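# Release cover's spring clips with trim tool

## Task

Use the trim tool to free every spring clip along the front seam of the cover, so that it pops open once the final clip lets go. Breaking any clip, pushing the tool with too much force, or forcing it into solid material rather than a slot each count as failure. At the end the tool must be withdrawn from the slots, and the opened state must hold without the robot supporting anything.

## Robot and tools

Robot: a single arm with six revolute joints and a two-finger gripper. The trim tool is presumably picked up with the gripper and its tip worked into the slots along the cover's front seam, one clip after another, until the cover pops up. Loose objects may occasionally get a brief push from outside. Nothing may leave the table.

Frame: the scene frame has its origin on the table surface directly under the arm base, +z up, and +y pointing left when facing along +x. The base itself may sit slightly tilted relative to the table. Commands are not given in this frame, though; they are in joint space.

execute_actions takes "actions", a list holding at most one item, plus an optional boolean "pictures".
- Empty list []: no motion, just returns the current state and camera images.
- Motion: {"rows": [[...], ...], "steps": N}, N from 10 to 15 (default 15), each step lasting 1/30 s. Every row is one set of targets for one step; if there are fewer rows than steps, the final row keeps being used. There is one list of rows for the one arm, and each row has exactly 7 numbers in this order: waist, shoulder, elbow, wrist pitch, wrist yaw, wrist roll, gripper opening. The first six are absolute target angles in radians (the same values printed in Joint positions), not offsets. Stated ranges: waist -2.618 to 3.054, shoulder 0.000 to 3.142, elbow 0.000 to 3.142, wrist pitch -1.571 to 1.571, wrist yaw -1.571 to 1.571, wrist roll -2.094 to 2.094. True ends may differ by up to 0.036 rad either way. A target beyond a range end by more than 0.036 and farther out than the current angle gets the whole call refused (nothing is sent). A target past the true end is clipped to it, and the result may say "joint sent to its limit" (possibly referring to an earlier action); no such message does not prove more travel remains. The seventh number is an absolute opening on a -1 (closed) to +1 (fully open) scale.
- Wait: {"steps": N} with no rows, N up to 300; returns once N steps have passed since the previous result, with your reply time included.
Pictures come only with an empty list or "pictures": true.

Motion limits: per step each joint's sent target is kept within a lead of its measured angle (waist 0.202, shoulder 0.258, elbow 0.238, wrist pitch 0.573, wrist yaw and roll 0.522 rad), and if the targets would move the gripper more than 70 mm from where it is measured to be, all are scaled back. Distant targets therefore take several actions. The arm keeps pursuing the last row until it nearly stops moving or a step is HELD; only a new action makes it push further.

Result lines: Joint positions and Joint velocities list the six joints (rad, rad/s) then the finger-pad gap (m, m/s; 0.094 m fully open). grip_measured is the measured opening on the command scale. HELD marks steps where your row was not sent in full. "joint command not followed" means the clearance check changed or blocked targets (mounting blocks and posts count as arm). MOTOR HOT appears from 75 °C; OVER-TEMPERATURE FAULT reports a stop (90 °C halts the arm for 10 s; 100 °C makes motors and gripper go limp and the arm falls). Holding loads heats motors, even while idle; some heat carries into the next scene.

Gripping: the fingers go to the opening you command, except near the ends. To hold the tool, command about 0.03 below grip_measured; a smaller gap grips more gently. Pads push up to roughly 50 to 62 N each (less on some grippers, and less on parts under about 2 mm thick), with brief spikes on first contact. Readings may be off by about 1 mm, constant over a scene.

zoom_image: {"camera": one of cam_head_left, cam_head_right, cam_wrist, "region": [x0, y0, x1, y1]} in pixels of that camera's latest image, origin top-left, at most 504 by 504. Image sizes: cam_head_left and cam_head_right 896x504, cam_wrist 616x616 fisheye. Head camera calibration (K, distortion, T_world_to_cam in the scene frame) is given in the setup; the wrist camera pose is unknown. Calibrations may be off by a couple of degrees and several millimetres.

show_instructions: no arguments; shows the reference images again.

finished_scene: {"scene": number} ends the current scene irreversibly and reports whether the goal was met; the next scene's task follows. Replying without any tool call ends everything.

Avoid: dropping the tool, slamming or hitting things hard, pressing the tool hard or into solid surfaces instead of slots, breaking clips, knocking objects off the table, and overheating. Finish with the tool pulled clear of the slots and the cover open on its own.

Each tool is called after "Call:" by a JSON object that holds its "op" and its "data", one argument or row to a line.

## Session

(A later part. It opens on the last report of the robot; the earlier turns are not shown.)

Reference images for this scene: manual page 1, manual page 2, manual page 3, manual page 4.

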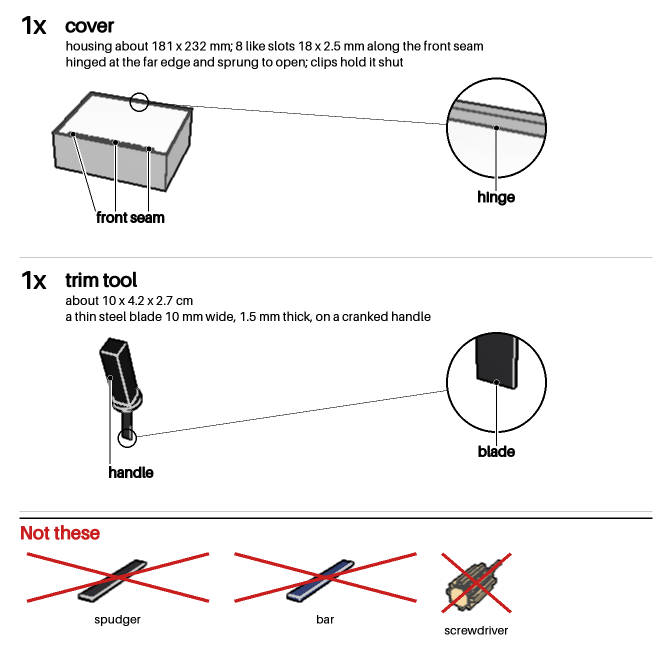

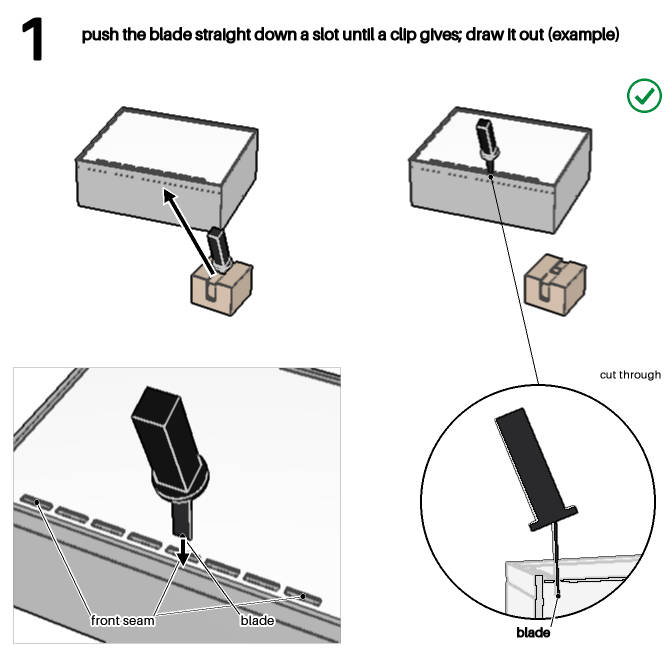

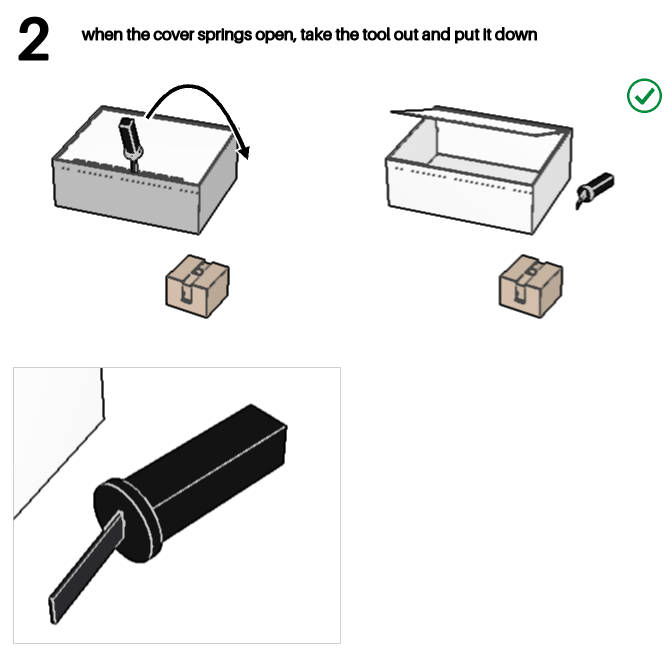

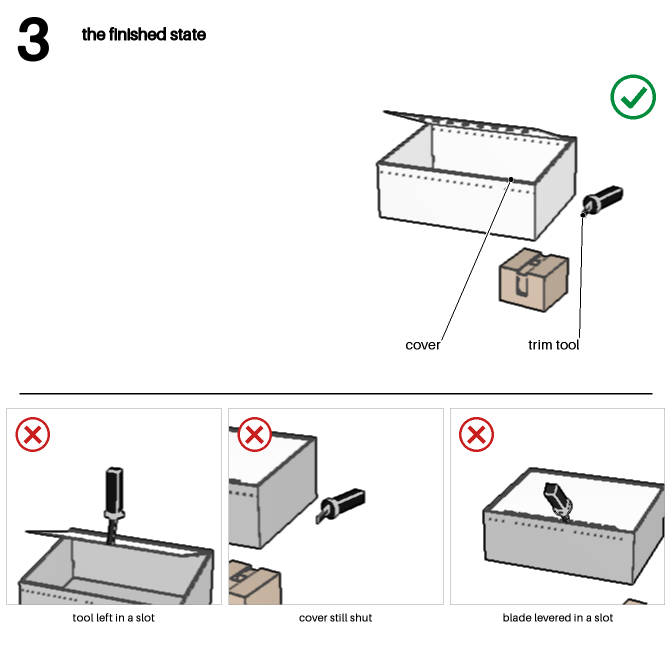

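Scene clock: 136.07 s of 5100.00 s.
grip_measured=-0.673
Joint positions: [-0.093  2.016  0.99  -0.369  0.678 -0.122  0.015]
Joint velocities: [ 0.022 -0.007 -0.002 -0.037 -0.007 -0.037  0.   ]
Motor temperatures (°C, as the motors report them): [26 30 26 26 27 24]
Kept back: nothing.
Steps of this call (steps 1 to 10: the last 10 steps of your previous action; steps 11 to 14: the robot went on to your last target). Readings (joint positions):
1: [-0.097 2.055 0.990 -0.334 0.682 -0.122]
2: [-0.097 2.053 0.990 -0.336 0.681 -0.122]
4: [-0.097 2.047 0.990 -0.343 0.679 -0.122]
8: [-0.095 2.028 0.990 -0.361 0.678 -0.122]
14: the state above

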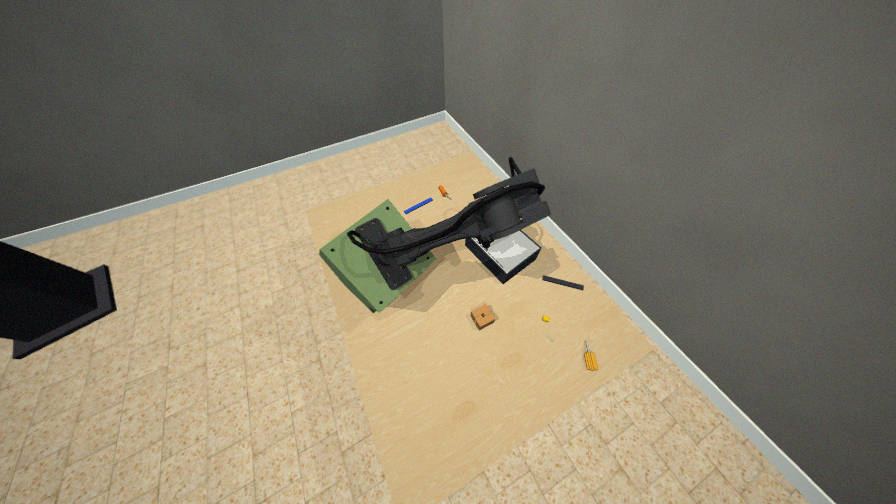

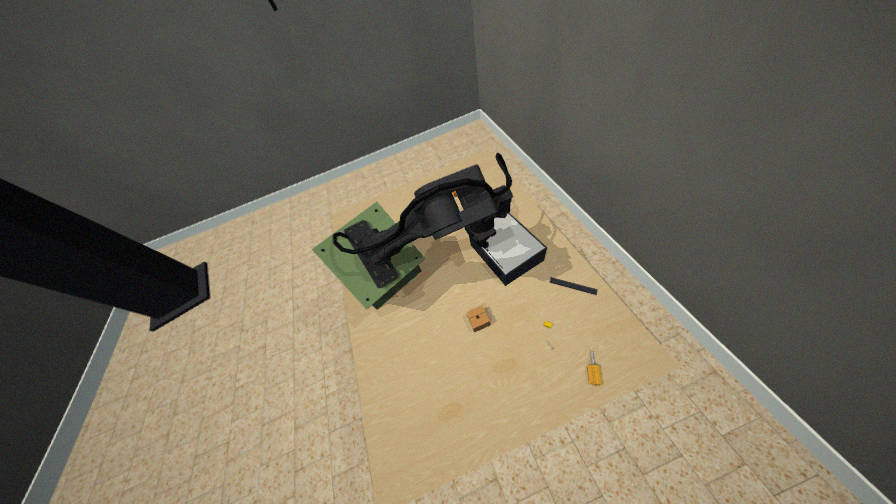

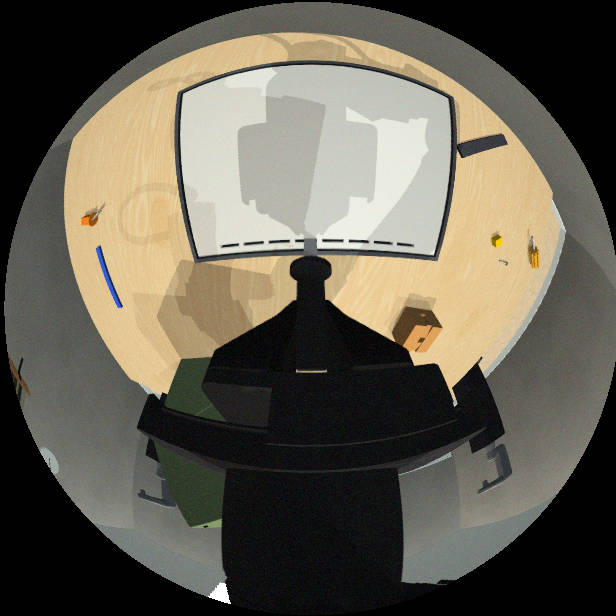

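Call:
{"op": "execute_actions", "data": {
  "actions": [
    {"rows":[[-0.078,2.016,0.990,-0.385,0.688,-0.115,-0.71],[-0.071,2.022,0.990,-0.385,0.690,-0.109,-0.71],[-0.065,2.030,0.990,-0.385,0.691,-0.103,-0.71],[-0.059,2.035,0.990,-0.385,0.692,-0.097,-0.71],[-0.053,2.040,0.990,-0.385,0.693,-0.091,-0.71],[-0.047,2.045,0.990,-0.385,0.694,-0.085,-0.71],[-0.041,2.050,0.990,-0.385,0.695,-0.079,-0.71],[-0.035,2.055,0.990,-0.385,0.696,-0.073,-0.71],[-0.029,2.060,0.990,-0.385,0.697,-0.067,-0.71],[-0.024,2.065,0.990,-0.385,0.698,-0.061,-0.71],[-0.020,2.070,0.990,-0.385,0.699,-0.055,-0.71],[-0.017,2.075,0.990,-0.385,0.700,-0.050,-0.71],[-0.017,2.079,0.990,-0.385,0.701,-0.046,-0.71],[-0.017,2.082,0.990,-0.385,0.701,-0.044,-0.71],[-0.017,2.084,0.990,-0.385,0.701,-0.044,-0.71]],"steps":15}
  ]
}}

Call:
{"op": "execute_actions", "data": {
  "actions": [
    {"steps":18}
  ],
  "pictures": true
}}

Call:
{"op": "zoom_image", "data": {
  "camera": "cam_wrist",
  "region": [260, 205, 360, 265]
}}

Scene clock: 137.40 s of 5100.00 s.
grip_measured=-0.673
Joint positions: [-0.087  2.016  0.99  -0.371  0.681 -0.114  0.015]
Joint velocities: [ 0.105 -0.002 -0.002  0.037  0.007  0.125 -0.001]
Motor temperatures (°C, as the motors report them): [26 30 26 26 27 24]
Steps of this call (steps 1 to 30: the robot went on to your last target; steps 31 to 35: nothing new was sent; steps 36 to 40: the first 5 steps of this action). Readings (joint positions):
36: [-0.093 2.016 0.990 -0.371 0.678 -0.122]
37: [-0.093 2.016 0.990 -0.371 0.678 -0.121]
39: [-0.090 2.016 0.990 -0.371 0.680 -0.117]
40: the state above

Scene clock: 138.00 s of 5100.00 s.
grip_measured=-0.673
Joint positions: [-0.033  2.071  0.99  -0.372  0.689 -0.055  0.015]
Joint velocities: [ 0.012  0.012 -0.002 -0.037 -0.007  0.037  0.   ]
Motor temperatures (°C, as the motors report them): [26 30 26 26 27 24]
Kept back: nothing.
Steps of this call (steps 1 to 10: the last 10 steps of your previous action; steps 11 to 18: the robot went on to your last target). Readings (joint positions):
1: [-0.082 2.018 0.990 -0.371 0.682 -0.110]
2: [-0.076 2.020 0.990 -0.371 0.683 -0.105]
4: [-0.062 2.031 0.990 -0.371 0.685 -0.096]
8: [-0.038 2.056 0.990 -0.371 0.686 -0.076]
18: the state above

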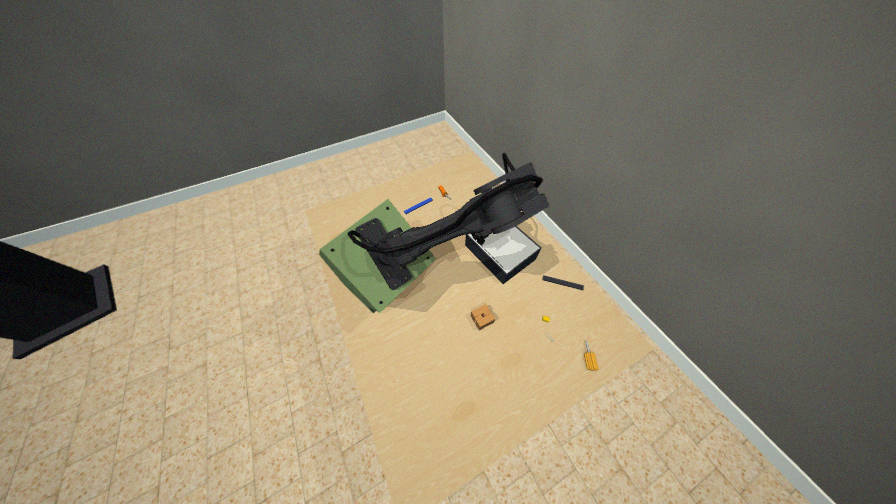

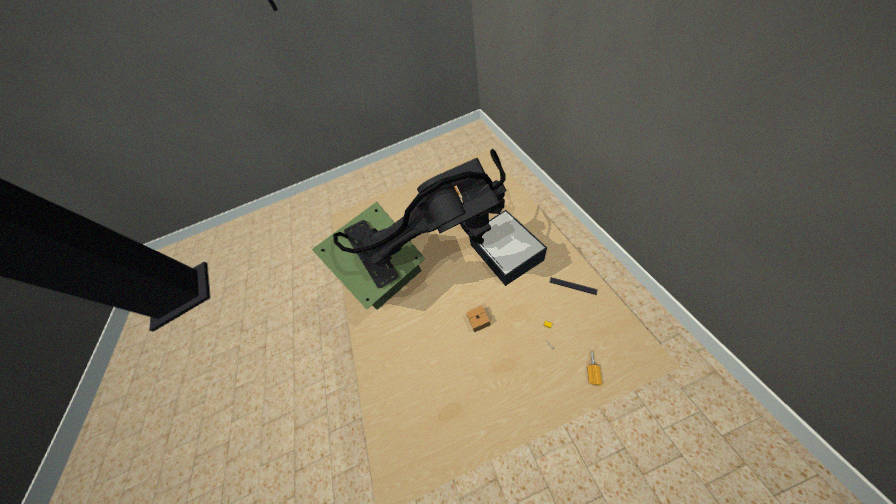

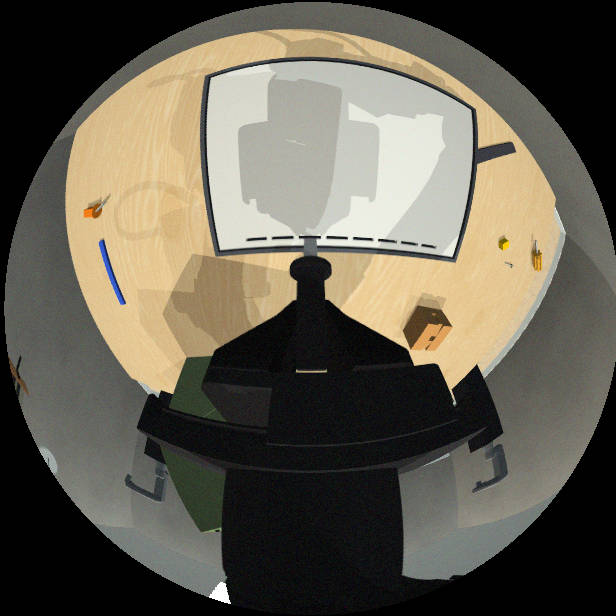

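Region (260, 205, 360, 265) of cam_wrist's 616x616 image, scaled by 5.040, with more detail than that image has; it fills the top 302 rows of this view, and the rest is white.

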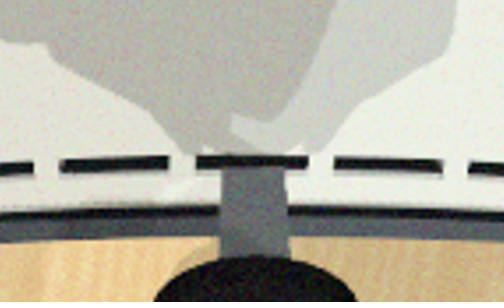

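Call:
{"op": "execute_actions", "data": {
  "actions": [
    {"rows":[[-0.025,2.050,0.990,-0.356,0.695,-0.050,-0.71],[-0.025,2.044,0.990,-0.352,0.695,-0.050,-0.71],[-0.025,2.040,0.990,-0.350,0.695,-0.050,-0.71],[-0.025,2.038,0.990,-0.349,0.695,-0.050,-0.71],[-0.025,2.037,0.990,-0.349,0.695,-0.050,-0.71]],"steps":12}
  ]
}}

Call:
{"op": "execute_actions", "data": {
  "actions": [
    {"steps":14}
  ],
  "pictures": true
}}

Call:
{"op": "zoom_image", "data": {
  "camera": "cam_wrist",
  "region": [260, 205, 360, 265]
}}

Scene clock: 138.90 s of 5100.00 s.
grip_measured=-0.673
Joint positions: [-0.033  2.071  0.99  -0.371  0.69  -0.053  0.015]
Joint velocities: [-0.012 -0.017 -0.002 -0.051  0.007 -0.007  0.   ]
Motor temperatures (°C, as the motors report them): [26 30 26 26 27 24]
Steps of this call (steps 1 to 15: the robot went on to your last target; steps 16 to 25: nothing new was sent; steps 26 to 27: the first 2 steps of this action). Readings (joint positions):
26: [-0.033 2.071 0.990 -0.372 0.690 -0.053]
27: the state above

Scene clock: 139.37 s of 5100.00 s.
grip_measured=-0.673
Joint positions: [-0.033  2.054  0.99  -0.365  0.69  -0.053  0.015]
Joint velocities: [-0.012 -0.002 -0.002 -0.022 -0.037 -0.037 -0.   ]
Motor temperatures (°C, as the motors report them): [26 30 26 26 27 24]
Kept back: nothing.
Steps of this call (steps 1 to 10: the last 10 steps of your previous action; steps 11 to 14: the robot went on to your last target). Readings (joint positions):
1: [-0.033 2.070 0.990 -0.371 0.690 -0.053]
2: [-0.033 2.068 0.990 -0.371 0.690 -0.053]
4: [-0.033 2.061 0.990 -0.369 0.690 -0.053]
8: [-0.033 2.054 0.990 -0.366 0.690 -0.053]
14: the state above

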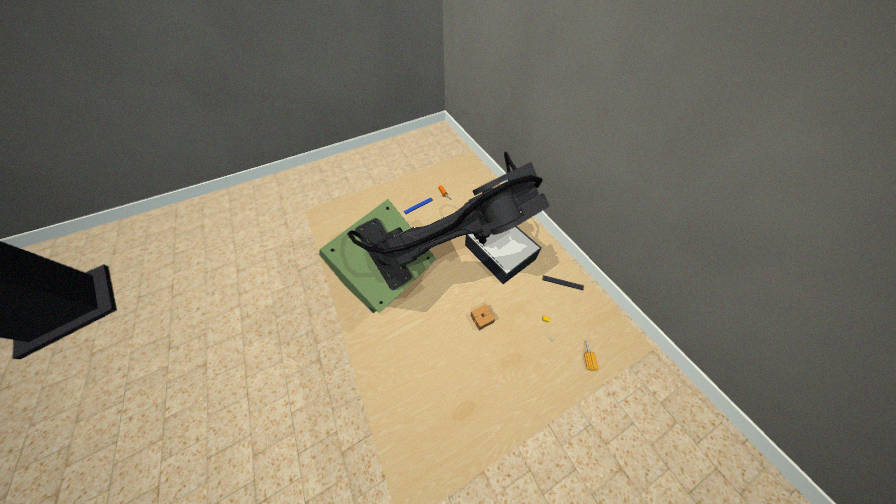

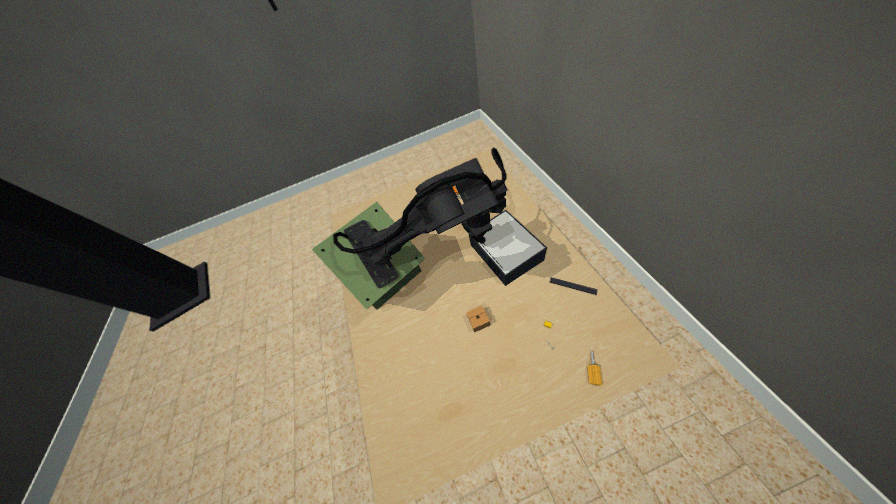

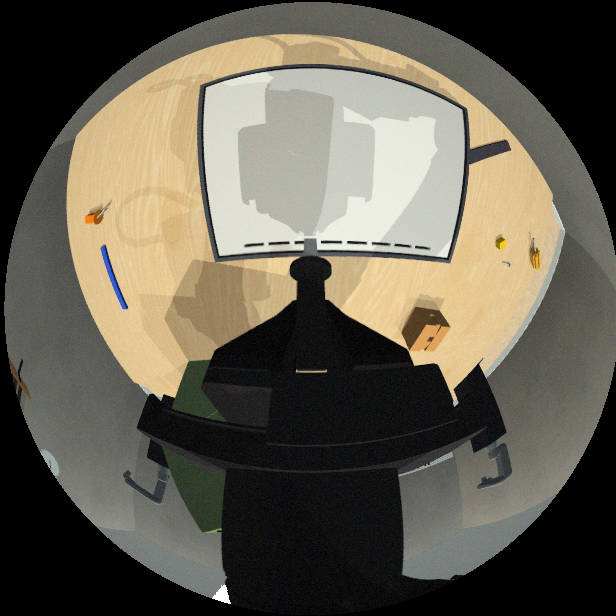

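Region (260, 205, 360, 265) of cam_wrist's 616x616 image, scaled by 5.040, with more detail than that image has; it fills the top 302 rows of this view, and the rest is white.

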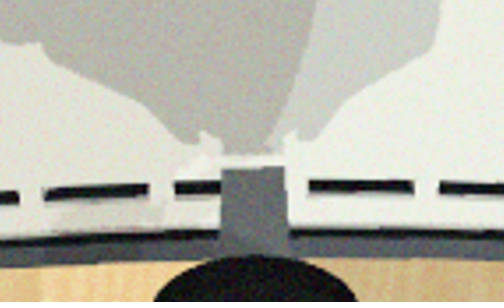

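Call:
{"op": "execute_actions", "data": {
  "actions": [
    {"rows":[[-0.033,2.067,0.990,-0.383,0.690,-0.053,-0.71],[-0.033,2.081,0.990,-0.383,0.690,-0.053,-0.71],[-0.033,2.084,0.990,-0.383,0.690,-0.053,-0.71],[-0.033,2.085,0.990,-0.383,0.690,-0.053,-0.71]],"steps":12}
  ]
}}

Call:
{"op": "execute_actions", "data": {
  "actions": [
    {"steps":14}
  ],
  "pictures": true
}}

Call:
{"op": "zoom_image", "data": {
  "camera": "cam_wrist",
  "region": [260, 205, 360, 265]
}}

Scene clock: 140.30 s of 5100.00 s.
grip_measured=-0.673
Joint positions: [-0.033  2.055  0.99  -0.365  0.69  -0.053  0.015]
Joint velocities: [-0.007  0.027 -0.002 -0.051 -0.007 -0.022 -0.001]
Motor temperatures (°C, as the motors report them): [26 30 26 26 27 24]
Steps of this call (steps 1 to 26: the robot went on to your last target; steps 27 to 28: the first 2 steps of this action). Readings (joint positions):
27: [-0.033 2.054 0.990 -0.365 0.690 -0.053]
28: the state above

Scene clock: 140.77 s of 5100.00 s.
grip_measured=-0.673
Joint positions: [-0.033  2.071  0.99  -0.367  0.69  -0.053  0.015]
Joint velocities: [-0.002 -0.007 -0.002  0.022 -0.11   0.037 -0.001]
Motor temperatures (°C, as the motors report them): [26 30 26 26 27 24]
Kept back: nothing.
Steps of this call (steps 1 to 10: the last 10 steps of your previous action; steps 11 to 14: the robot went on to your last target). Readings (joint positions):
1: [-0.033 2.057 0.990 -0.365 0.690 -0.053]
2: [-0.033 2.060 0.990 -0.365 0.690 -0.053]
4: [-0.033 2.067 0.990 -0.366 0.690 -0.053]
8: [-0.033 2.071 0.990 -0.367 0.690 -0.053]
14: the state above

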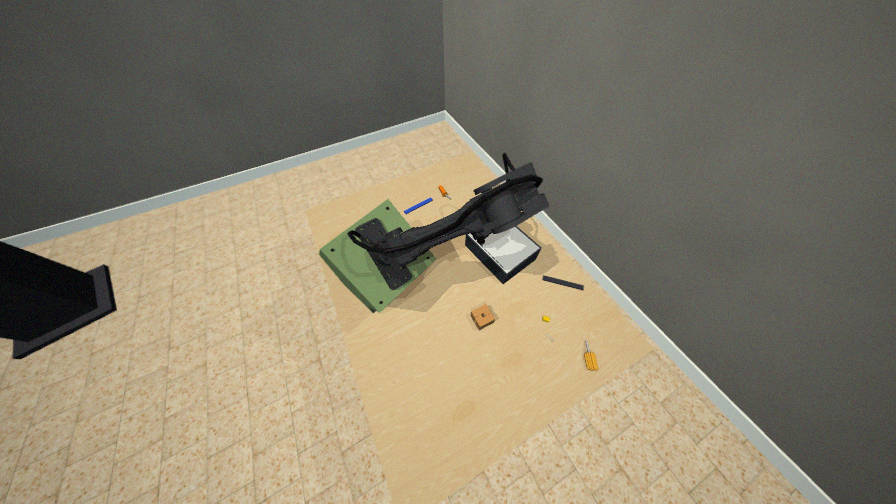

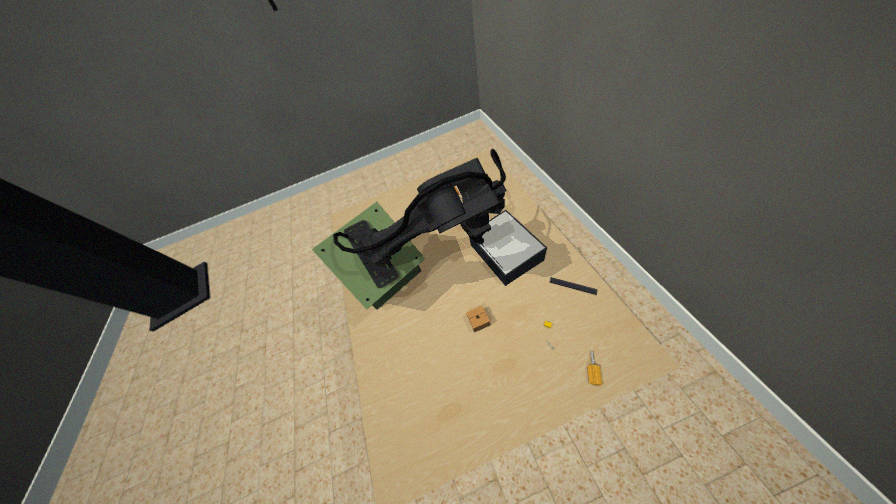

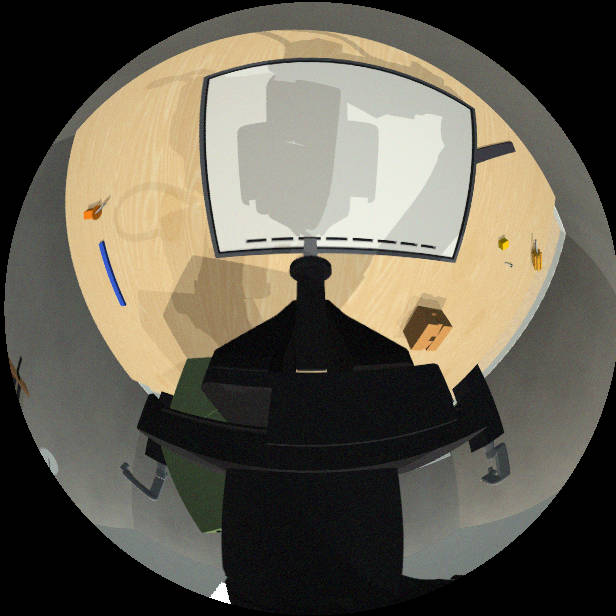

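Region (260, 205, 360, 265) of cam_wrist's 616x616 image, scaled by 5.040, with more detail than that image has; it fills the top 302 rows of this view, and the rest is white.

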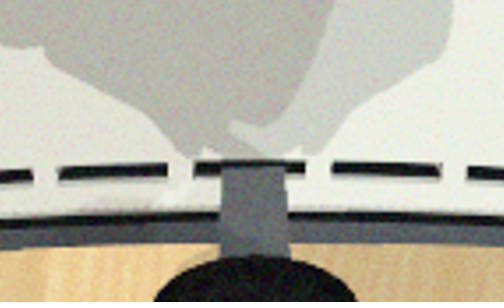

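Call:
{"op": "execute_actions", "data": {
  "actions": [
    {"rows":[[-0.038,2.084,0.990,-0.351,0.690,-0.053,-0.71],[-0.041,2.094,0.990,-0.342,0.690,-0.053,-0.71],[-0.043,2.098,0.990,-0.340,0.690,-0.053,-0.71],[-0.044,2.098,0.990,-0.339,0.690,-0.053,-0.71],[-0.045,2.099,0.990,-0.338,0.690,-0.053,-0.71],[-0.046,2.100,0.990,-0.336,0.690,-0.053,-0.71],[-0.047,2.102,0.990,-0.334,0.690,-0.053,-0.71],[-0.048,2.103,0.990,-0.333,0.690,-0.053,-0.71],[-0.049,2.105,0.990,-0.331,0.690,-0.053,-0.71],[-0.050,2.106,0.990,-0.330,0.690,-0.053,-0.71],[-0.051,2.108,0.990,-0.328,0.690,-0.053,-0.71],[-0.052,2.109,0.990,-0.327,0.690,-0.053,-0.71],[-0.053,2.110,0.990,-0.326,0.690,-0.053,-0.71],[-0.053,2.111,0.990,-0.325,0.690,-0.053,-0.71],[-0.053,2.112,0.990,-0.324,0.690,-0.053,-0.71]],"steps":15}
  ]
}}

Call:
{"op": "execute_actions", "data": {
  "actions": [
    {"steps":16}
  ]
}}

Scene clock: 141.63 s of 5100.00 s.
grip_measured=-0.673
Joint positions: [-0.039  2.077  0.99  -0.36   0.69  -0.053  0.015]
Joint velocities: [-0.056  0.081 -0.007  0.066  0.051  0.037  0.   ]
Motor temperatures (°C, as the motors report them): [26 30 26 26 27 24]
Steps of this call (steps 1 to 21: the robot went on to your last target; steps 22 to 26: the first 5 steps of this action). Readings (joint positions):
22: [-0.033 2.071 0.990 -0.367 0.690 -0.053]
23: [-0.034 2.071 0.990 -0.366 0.690 -0.053]
25: [-0.037 2.074 0.990 -0.361 0.690 -0.053]
26: the state above

Scene clock: 142.17 s of 5100.00 s.
grip_measured=-0.673
Joint positions: [-0.049  2.094  0.99  -0.332  0.69  -0.053  0.015]
Joint velocities: [-0.002 -0.002 -0.002  0.037 -0.022  0.022 -0.001]
Motor temperatures (°C, as the motors report them): [26 30 26 26 27 24]
Kept back: nothing.
Steps of this call (steps 1 to 10: the last 10 steps of your previous action; steps 11 to 16: the robot went on to your last target). Readings (joint positions):
1: [-0.041 2.079 0.990 -0.355 0.690 -0.053]
2: [-0.042 2.081 0.990 -0.352 0.690 -0.053]
4: [-0.044 2.084 0.990 -0.347 0.690 -0.053]
8: [-0.047 2.090 0.990 -0.339 0.690 -0.053]
16: the state above

Call:
{"op": "execute_actions", "data": {
  "actions": [
    {"rows":[[-0.044,2.072,0.990,-0.349,0.690,-0.053,-0.71],[-0.040,2.063,0.990,-0.355,0.690,-0.053,-0.71],[-0.037,2.059,0.990,-0.359,0.690,-0.053,-0.71],[-0.034,2.056,0.990,-0.363,0.690,-0.053,-0.71],[-0.031,2.053,0.990,-0.367,0.690,-0.053,-0.71],[-0.028,2.050,0.990,-0.371,0.690,-0.053,-0.71],[-0.026,2.047,0.990,-0.375,0.690,-0.053,-0.71],[-0.024,2.045,0.990,-0.378,0.690,-0.053,-0.71],[-0.022,2.043,0.990,-0.381,0.690,-0.053,-0.71],[-0.020,2.041,0.990,-0.383,0.690,-0.053,-0.71],[-0.019,2.039,0.990,-0.385,0.690,-0.053,-0.71],[-0.018,2.037,0.990,-0.386,0.690,-0.053,-0.71],[-0.017,2.036,0.990,-0.386,0.690,-0.053,-0.71],[-0.016,2.035,0.990,-0.386,0.690,-0.053,-0.71]],"steps":15}
  ]
}}

Call:
{"op": "execute_actions", "data": {
  "actions": [
    {"steps":14}
  ]
}}

Scene clock: 143.17 s of 5100.00 s.
grip_measured=-0.673
Joint positions: [-0.049  2.081  0.99  -0.34   0.69  -0.053  0.015]
Joint velocities: [-0.002 -0.129  0.007 -0.066  0.022  0.037 -0.001]
Motor temperatures (°C, as the motors report them): [26 30 26 26 27 24]
Steps of this call (steps 1 to 15: the robot went on to your last target; steps 16 to 25: nothing new was sent; steps 26 to 30: the first 5 steps of this action). Readings (joint positions):
26: [-0.049 2.094 0.990 -0.332 0.690 -0.053]
27: [-0.049 2.092 0.990 -0.332 0.690 -0.053]
29: [-0.049 2.086 0.990 -0.337 0.690 -0.053]
30: the state above

Scene clock: 143.63 s of 5100.00 s.
grip_measured=-0.673
Joint positions: [-0.036  2.053  0.99  -0.367  0.686 -0.053  0.015]
Joint velocities: [-0.012 -0.022 -0.017  0.007  0.066 -0.081 -0.001]
Motor temperatures (°C, as the motors report them): [26 30 26 26 27 24]
Kept back: nothing.
Steps of this call (steps 1 to 10: the last 10 steps of your previous action; steps 11 to 14: the robot went on to your last target). Readings (joint positions):
1: [-0.049 2.077 0.990 -0.345 0.688 -0.053]
2: [-0.049 2.074 0.990 -0.349 0.686 -0.053]
4: [-0.046 2.069 0.990 -0.357 0.686 -0.053]
8: [-0.040 2.059 0.990 -0.366 0.686 -0.053]
14: the state above

Call:
{"op": "execute_actions", "data": {
  "actions": [
    {"rows":[[-0.022,2.053,1.030,-0.388,0.696,-0.046,-0.71],[-0.015,2.058,1.035,-0.388,0.697,-0.040,-0.71],[-0.009,2.066,1.035,-0.388,0.698,-0.034,-0.71],[-0.003,2.072,1.033,-0.388,0.699,-0.028,-0.71],[0.003,2.077,1.030,-0.388,0.700,-0.022,-0.71],[0.009,2.082,1.028,-0.388,0.701,-0.016,-0.71],[0.015,2.087,1.027,-0.388,0.702,-0.010,-0.71],[0.021,2.091,1.027,-0.388,0.703,-0.004,-0.71],[0.027,2.095,1.027,-0.388,0.704,0.002,-0.71],[0.032,2.099,1.027,-0.388,0.705,0.008,-0.71],[0.036,2.103,1.027,-0.388,0.705,0.014,-0.71],[0.038,2.106,1.027,-0.388,0.705,0.020,-0.71],[0.038,2.108,1.027,-0.388,0.705,0.024,-0.71],[0.038,2.110,1.027,-0.388,0.705,0.026,-0.71],[0.038,2.111,1.027,-0.388,0.705,0.026,-0.71]],"steps":15}
  ]
}}

Call:
{"op": "execute_actions", "data": {
  "actions": [
    {"steps":18}
  ],
  "pictures": true
}}

Call:
{"op": "zoom_image", "data": {
  "camera": "cam_wrist",
  "region": [260, 205, 360, 265]
}}

Scene clock: 147.27 s of 5100.00 s.
grip_measured=-0.673
Joint positions: [-0.031  2.053  1.005 -0.374  0.688 -0.045  0.015]
Joint velocities: [ 0.12   0.002  0.071 -0.125  0.037  0.022  0.001]
Motor temperatures (°C, as the motors report them): [26 30 26 26 27 24]
Steps of this call (steps 1 to 30: the robot went on to your last target; steps 31 to 90: nothing new was sent; then 0.47 s passed at rest; steps 91 to 95: the first 5 steps of this action). Readings (joint positions):
91: [-0.036 2.053 0.992 -0.370 0.686 -0.053]
92: [-0.036 2.053 0.995 -0.372 0.686 -0.052]
94: [-0.034 2.053 1.002 -0.374 0.687 -0.048]
95: the state above

Scene clock: 147.87 s of 5100.00 s.
grip_measured=-0.673
Joint positions: [ 0.022  2.097  1.006 -0.374  0.693  0.014  0.015]
Joint velocities: [ 0.012 -0.012 -0.007 -0.095 -0.007  0.051  0.001]
Motor temperatures (°C, as the motors report them): [26 30 26 26 27 24]
Kept back: nothing.
Steps of this call (steps 1 to 10: the last 10 steps of your previous action; steps 11 to 18: the robot went on to your last target). Readings (joint positions):
1: [-0.026 2.053 1.006 -0.374 0.689 -0.041]
2: [-0.020 2.055 1.006 -0.374 0.691 -0.037]
4: [-0.006 2.064 1.006 -0.374 0.692 -0.027]
8: [0.018 2.089 1.006 -0.374 0.693 -0.007]
18: the state above

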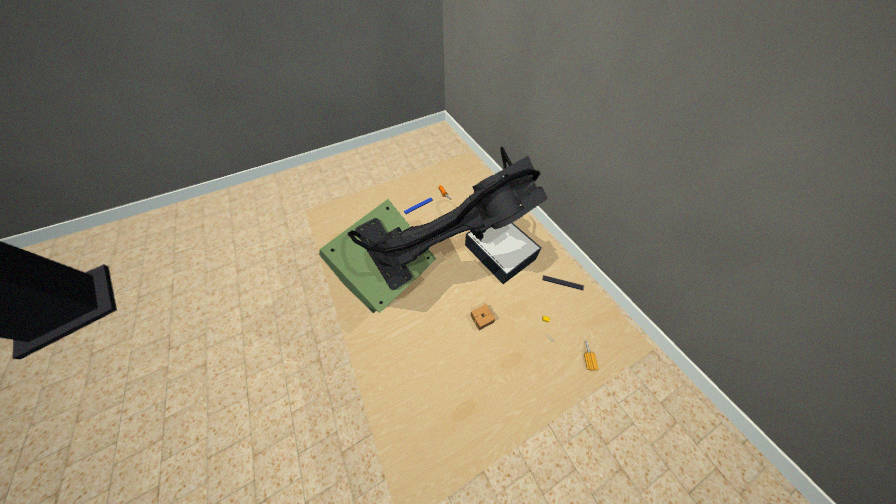

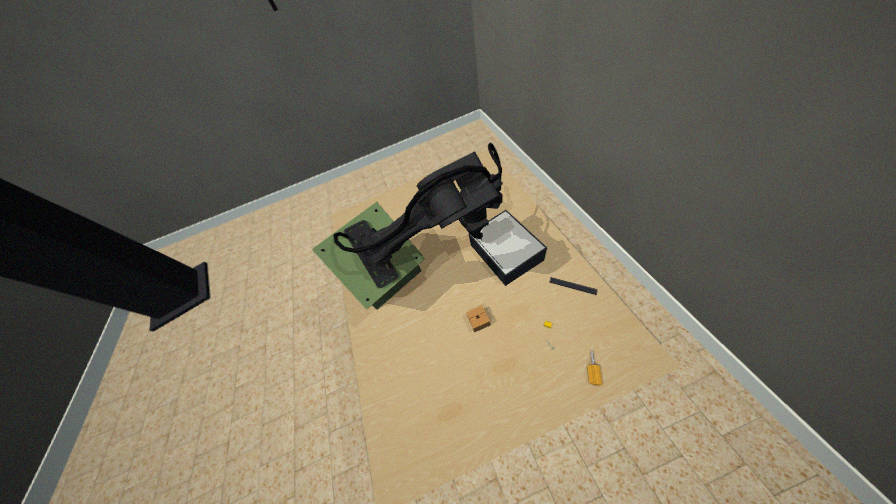

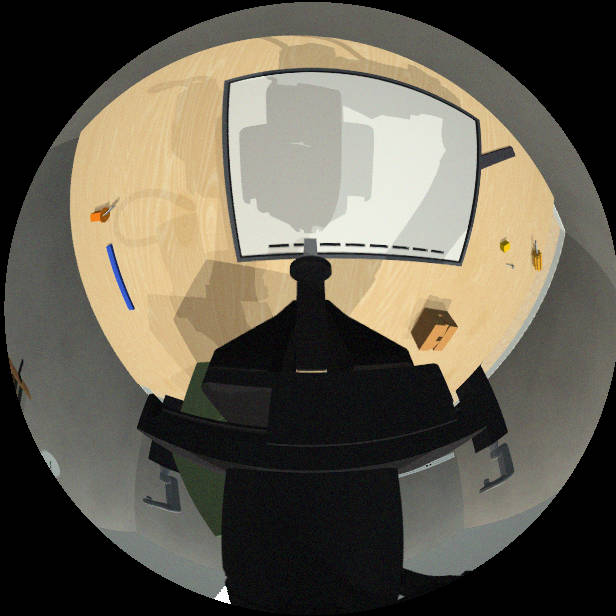

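Region (260, 205, 360, 265) of cam_wrist's 616x616 image, scaled by 5.040, with more detail than that image has; it fills the top 302 rows of this view, and the rest is white.

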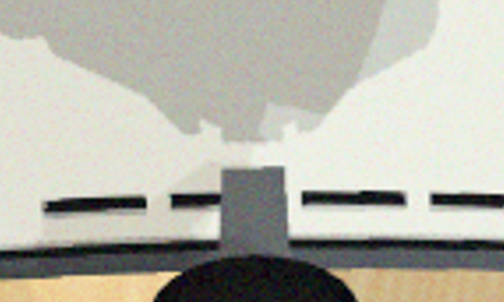

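Call:
{"op": "execute_actions", "data": {
  "actions": [
    {"rows":[[0.030,2.112,1.020,-0.392,0.700,0.020,-0.71],[0.030,2.124,1.020,-0.396,0.700,0.020,-0.71],[0.030,2.122,1.020,-0.398,0.700,0.020,-0.71],[0.030,2.119,1.020,-0.399,0.700,0.020,-0.71]],"steps":12}
  ]
}}

Call:
{"op": "execute_actions", "data": {
  "actions": [
    {"steps":14}
  ],
  "pictures": true
}}

Call:
{"op": "zoom_image", "data": {
  "camera": "cam_wrist",
  "region": [260, 205, 360, 265]
}}

Scene clock: 148.70 s of 5100.00 s.
grip_measured=-0.673
Joint positions: [ 0.022  2.099  1.006 -0.374  0.694  0.017  0.015]
Joint velocities: [ 0.007  0.032  0.002  0.007  0.051 -0.037 -0.001]
Motor temperatures (°C, as the motors report them): [26 30 26 26 27 24]
Steps of this call (steps 1 to 15: the robot went on to your last target; steps 16 to 23: nothing new was sent; steps 24 to 25: the first 2 steps of this action). Readings (joint positions):
24: [0.022 2.097 1.006 -0.374 0.694 0.017]
25: the state above

Scene clock: 149.17 s of 5100.00 s.
grip_measured=-0.673
Joint positions: [ 0.022  2.104  1.006 -0.381  0.694  0.017  0.015]
Joint velocities: [ 0.002  0.002 -0.007  0.007  0.022 -0.022 -0.   ]
Motor temperatures (°C, as the motors report them): [26 30 26 26 27 24]
Kept back: nothing.
Steps of this call (steps 1 to 10: the last 10 steps of your previous action; steps 11 to 14: the robot went on to your last target). Readings (joint positions):
1: [0.022 2.100 1.006 -0.374 0.694 0.017]
2: [0.022 2.102 1.006 -0.376 0.694 0.017]
4: [0.022 2.104 1.006 -0.379 0.694 0.017]
8: [0.022 2.104 1.006 -0.381 0.694 0.017]
14: the state above

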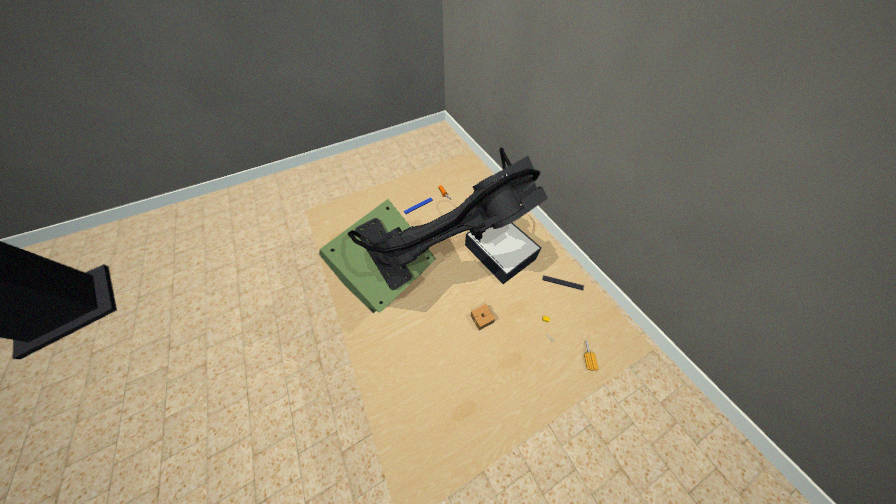

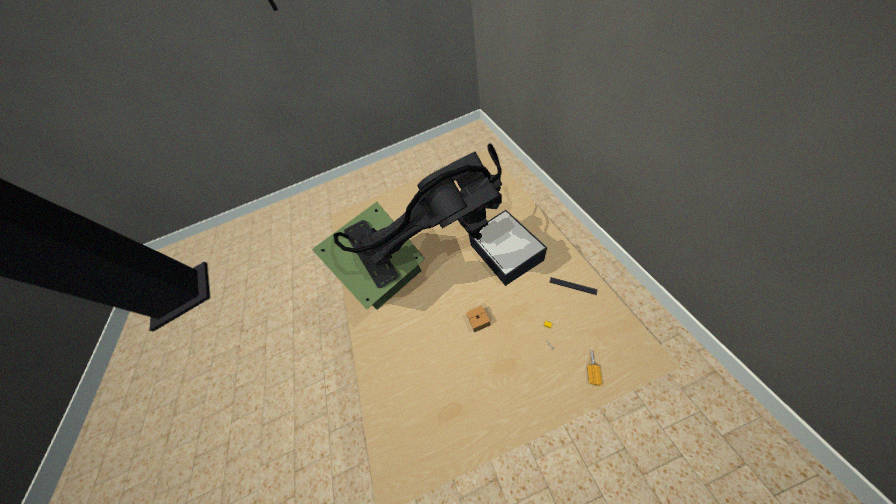

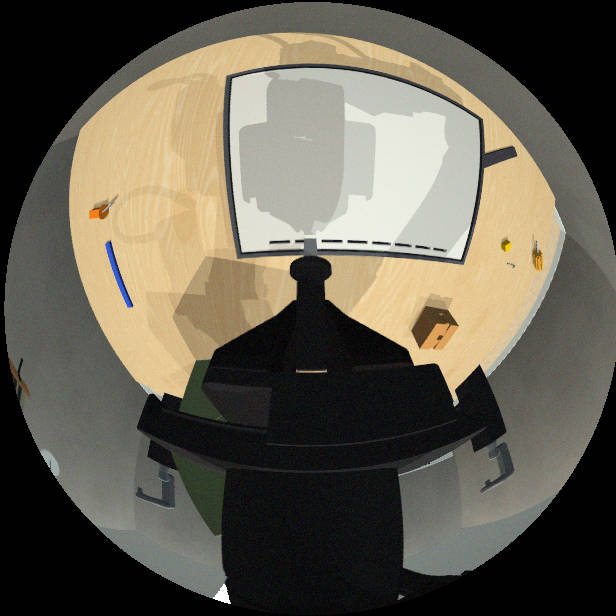

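Region (260, 205, 360, 265) of cam_wrist's 616x616 image, scaled by 5.040, with more detail than that image has; it fills the top 302 rows of this view, and the rest is white.

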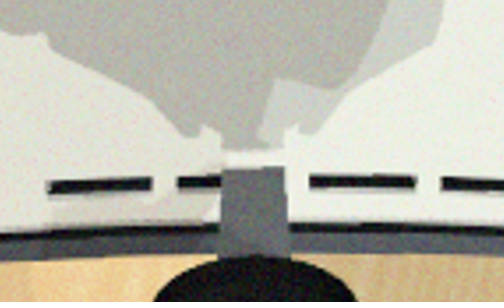

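Call:
{"op": "execute_actions", "data": {
  "actions": [
    {"rows":[[0.022,2.117,1.006,-0.378,0.694,0.017,-0.71],[0.022,2.131,1.006,-0.378,0.694,0.017,-0.71],[0.022,2.134,1.006,-0.378,0.694,0.017,-0.71],[0.022,2.135,1.006,-0.378,0.694,0.017,-0.71]],"steps":12}
  ]
}}

Call:
{"op": "execute_actions", "data": {
  "actions": [
    {"steps":14}
  ],
  "pictures": true
}}

Call:
{"op": "zoom_image", "data": {
  "camera": "cam_wrist",
  "region": [260, 205, 360, 265]
}}

Scene clock: 149.77 s of 5100.00 s.
grip_measured=-0.673
Joint positions: [ 0.022  2.105  1.006 -0.381  0.694  0.017  0.015]
Joint velocities: [ 0.002  0.046  0.002 -0.051 -0.007 -0.007  0.   ]
Motor temperatures (°C, as the motors report them): [26 30 26 26 27 24]
Steps of this call (steps 1 to 15: the robot went on to your last target; step 16: nothing new was sent; steps 17 to 18: the first 2 steps of this action). Readings (joint positions):
17: [0.022 2.104 1.006 -0.381 0.694 0.017]
18: the state above

Scene clock: 150.23 s of 5100.00 s.
grip_measured=-0.673
Joint positions: [ 0.022  2.121  1.006 -0.381  0.694  0.017  0.015]
Joint velocities: [-0.012 -0.002 -0.002  0.022 -0.022 -0.037 -0.   ]
Motor temperatures (°C, as the motors report them): [26 30 26 26 27 24]
Kept back: nothing.
Steps of this call (steps 1 to 10: the last 10 steps of your previous action; steps 11 to 14: the robot went on to your last target). Readings (joint positions):
1: [0.022 2.107 1.006 -0.381 0.694 0.017]
2: [0.022 2.110 1.006 -0.381 0.694 0.017]
4: [0.022 2.117 1.006 -0.381 0.694 0.017]
8: [0.022 2.121 1.006 -0.381 0.694 0.017]
14: the state above

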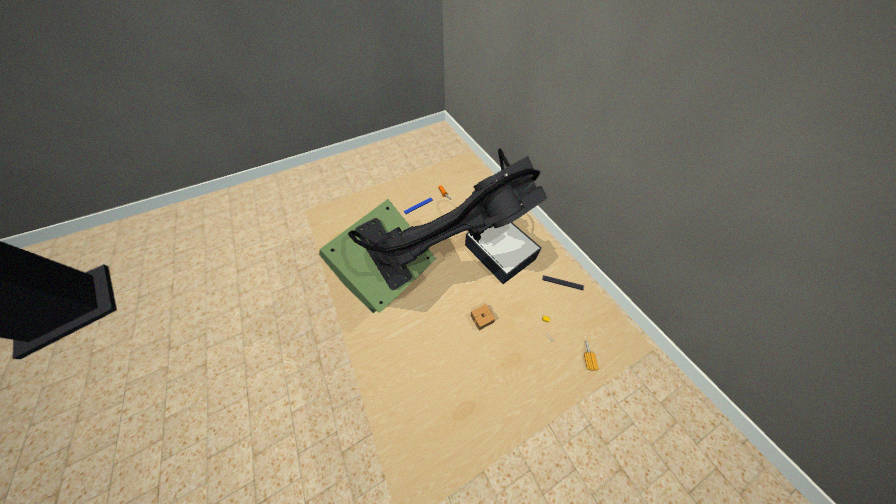

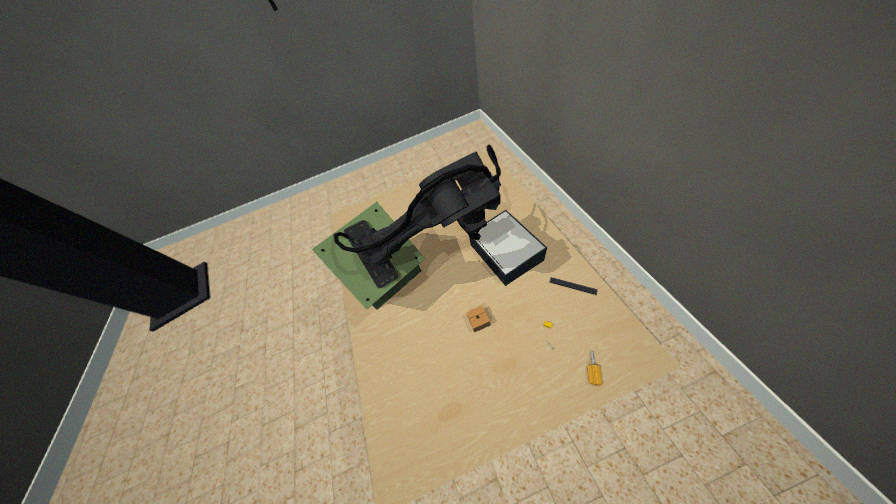

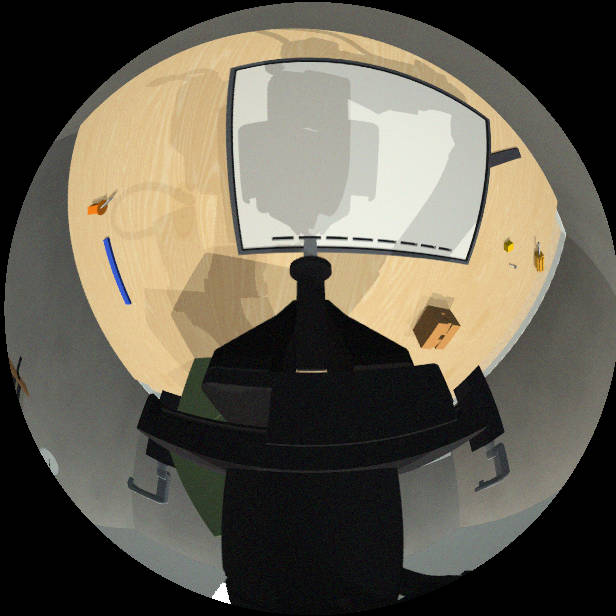

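Region (260, 205, 360, 265) of cam_wrist's 616x616 image, scaled by 5.040, with more detail than that image has; it fills the top 302 rows of this view, and the rest is white.

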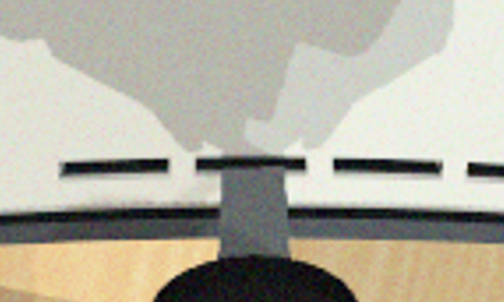

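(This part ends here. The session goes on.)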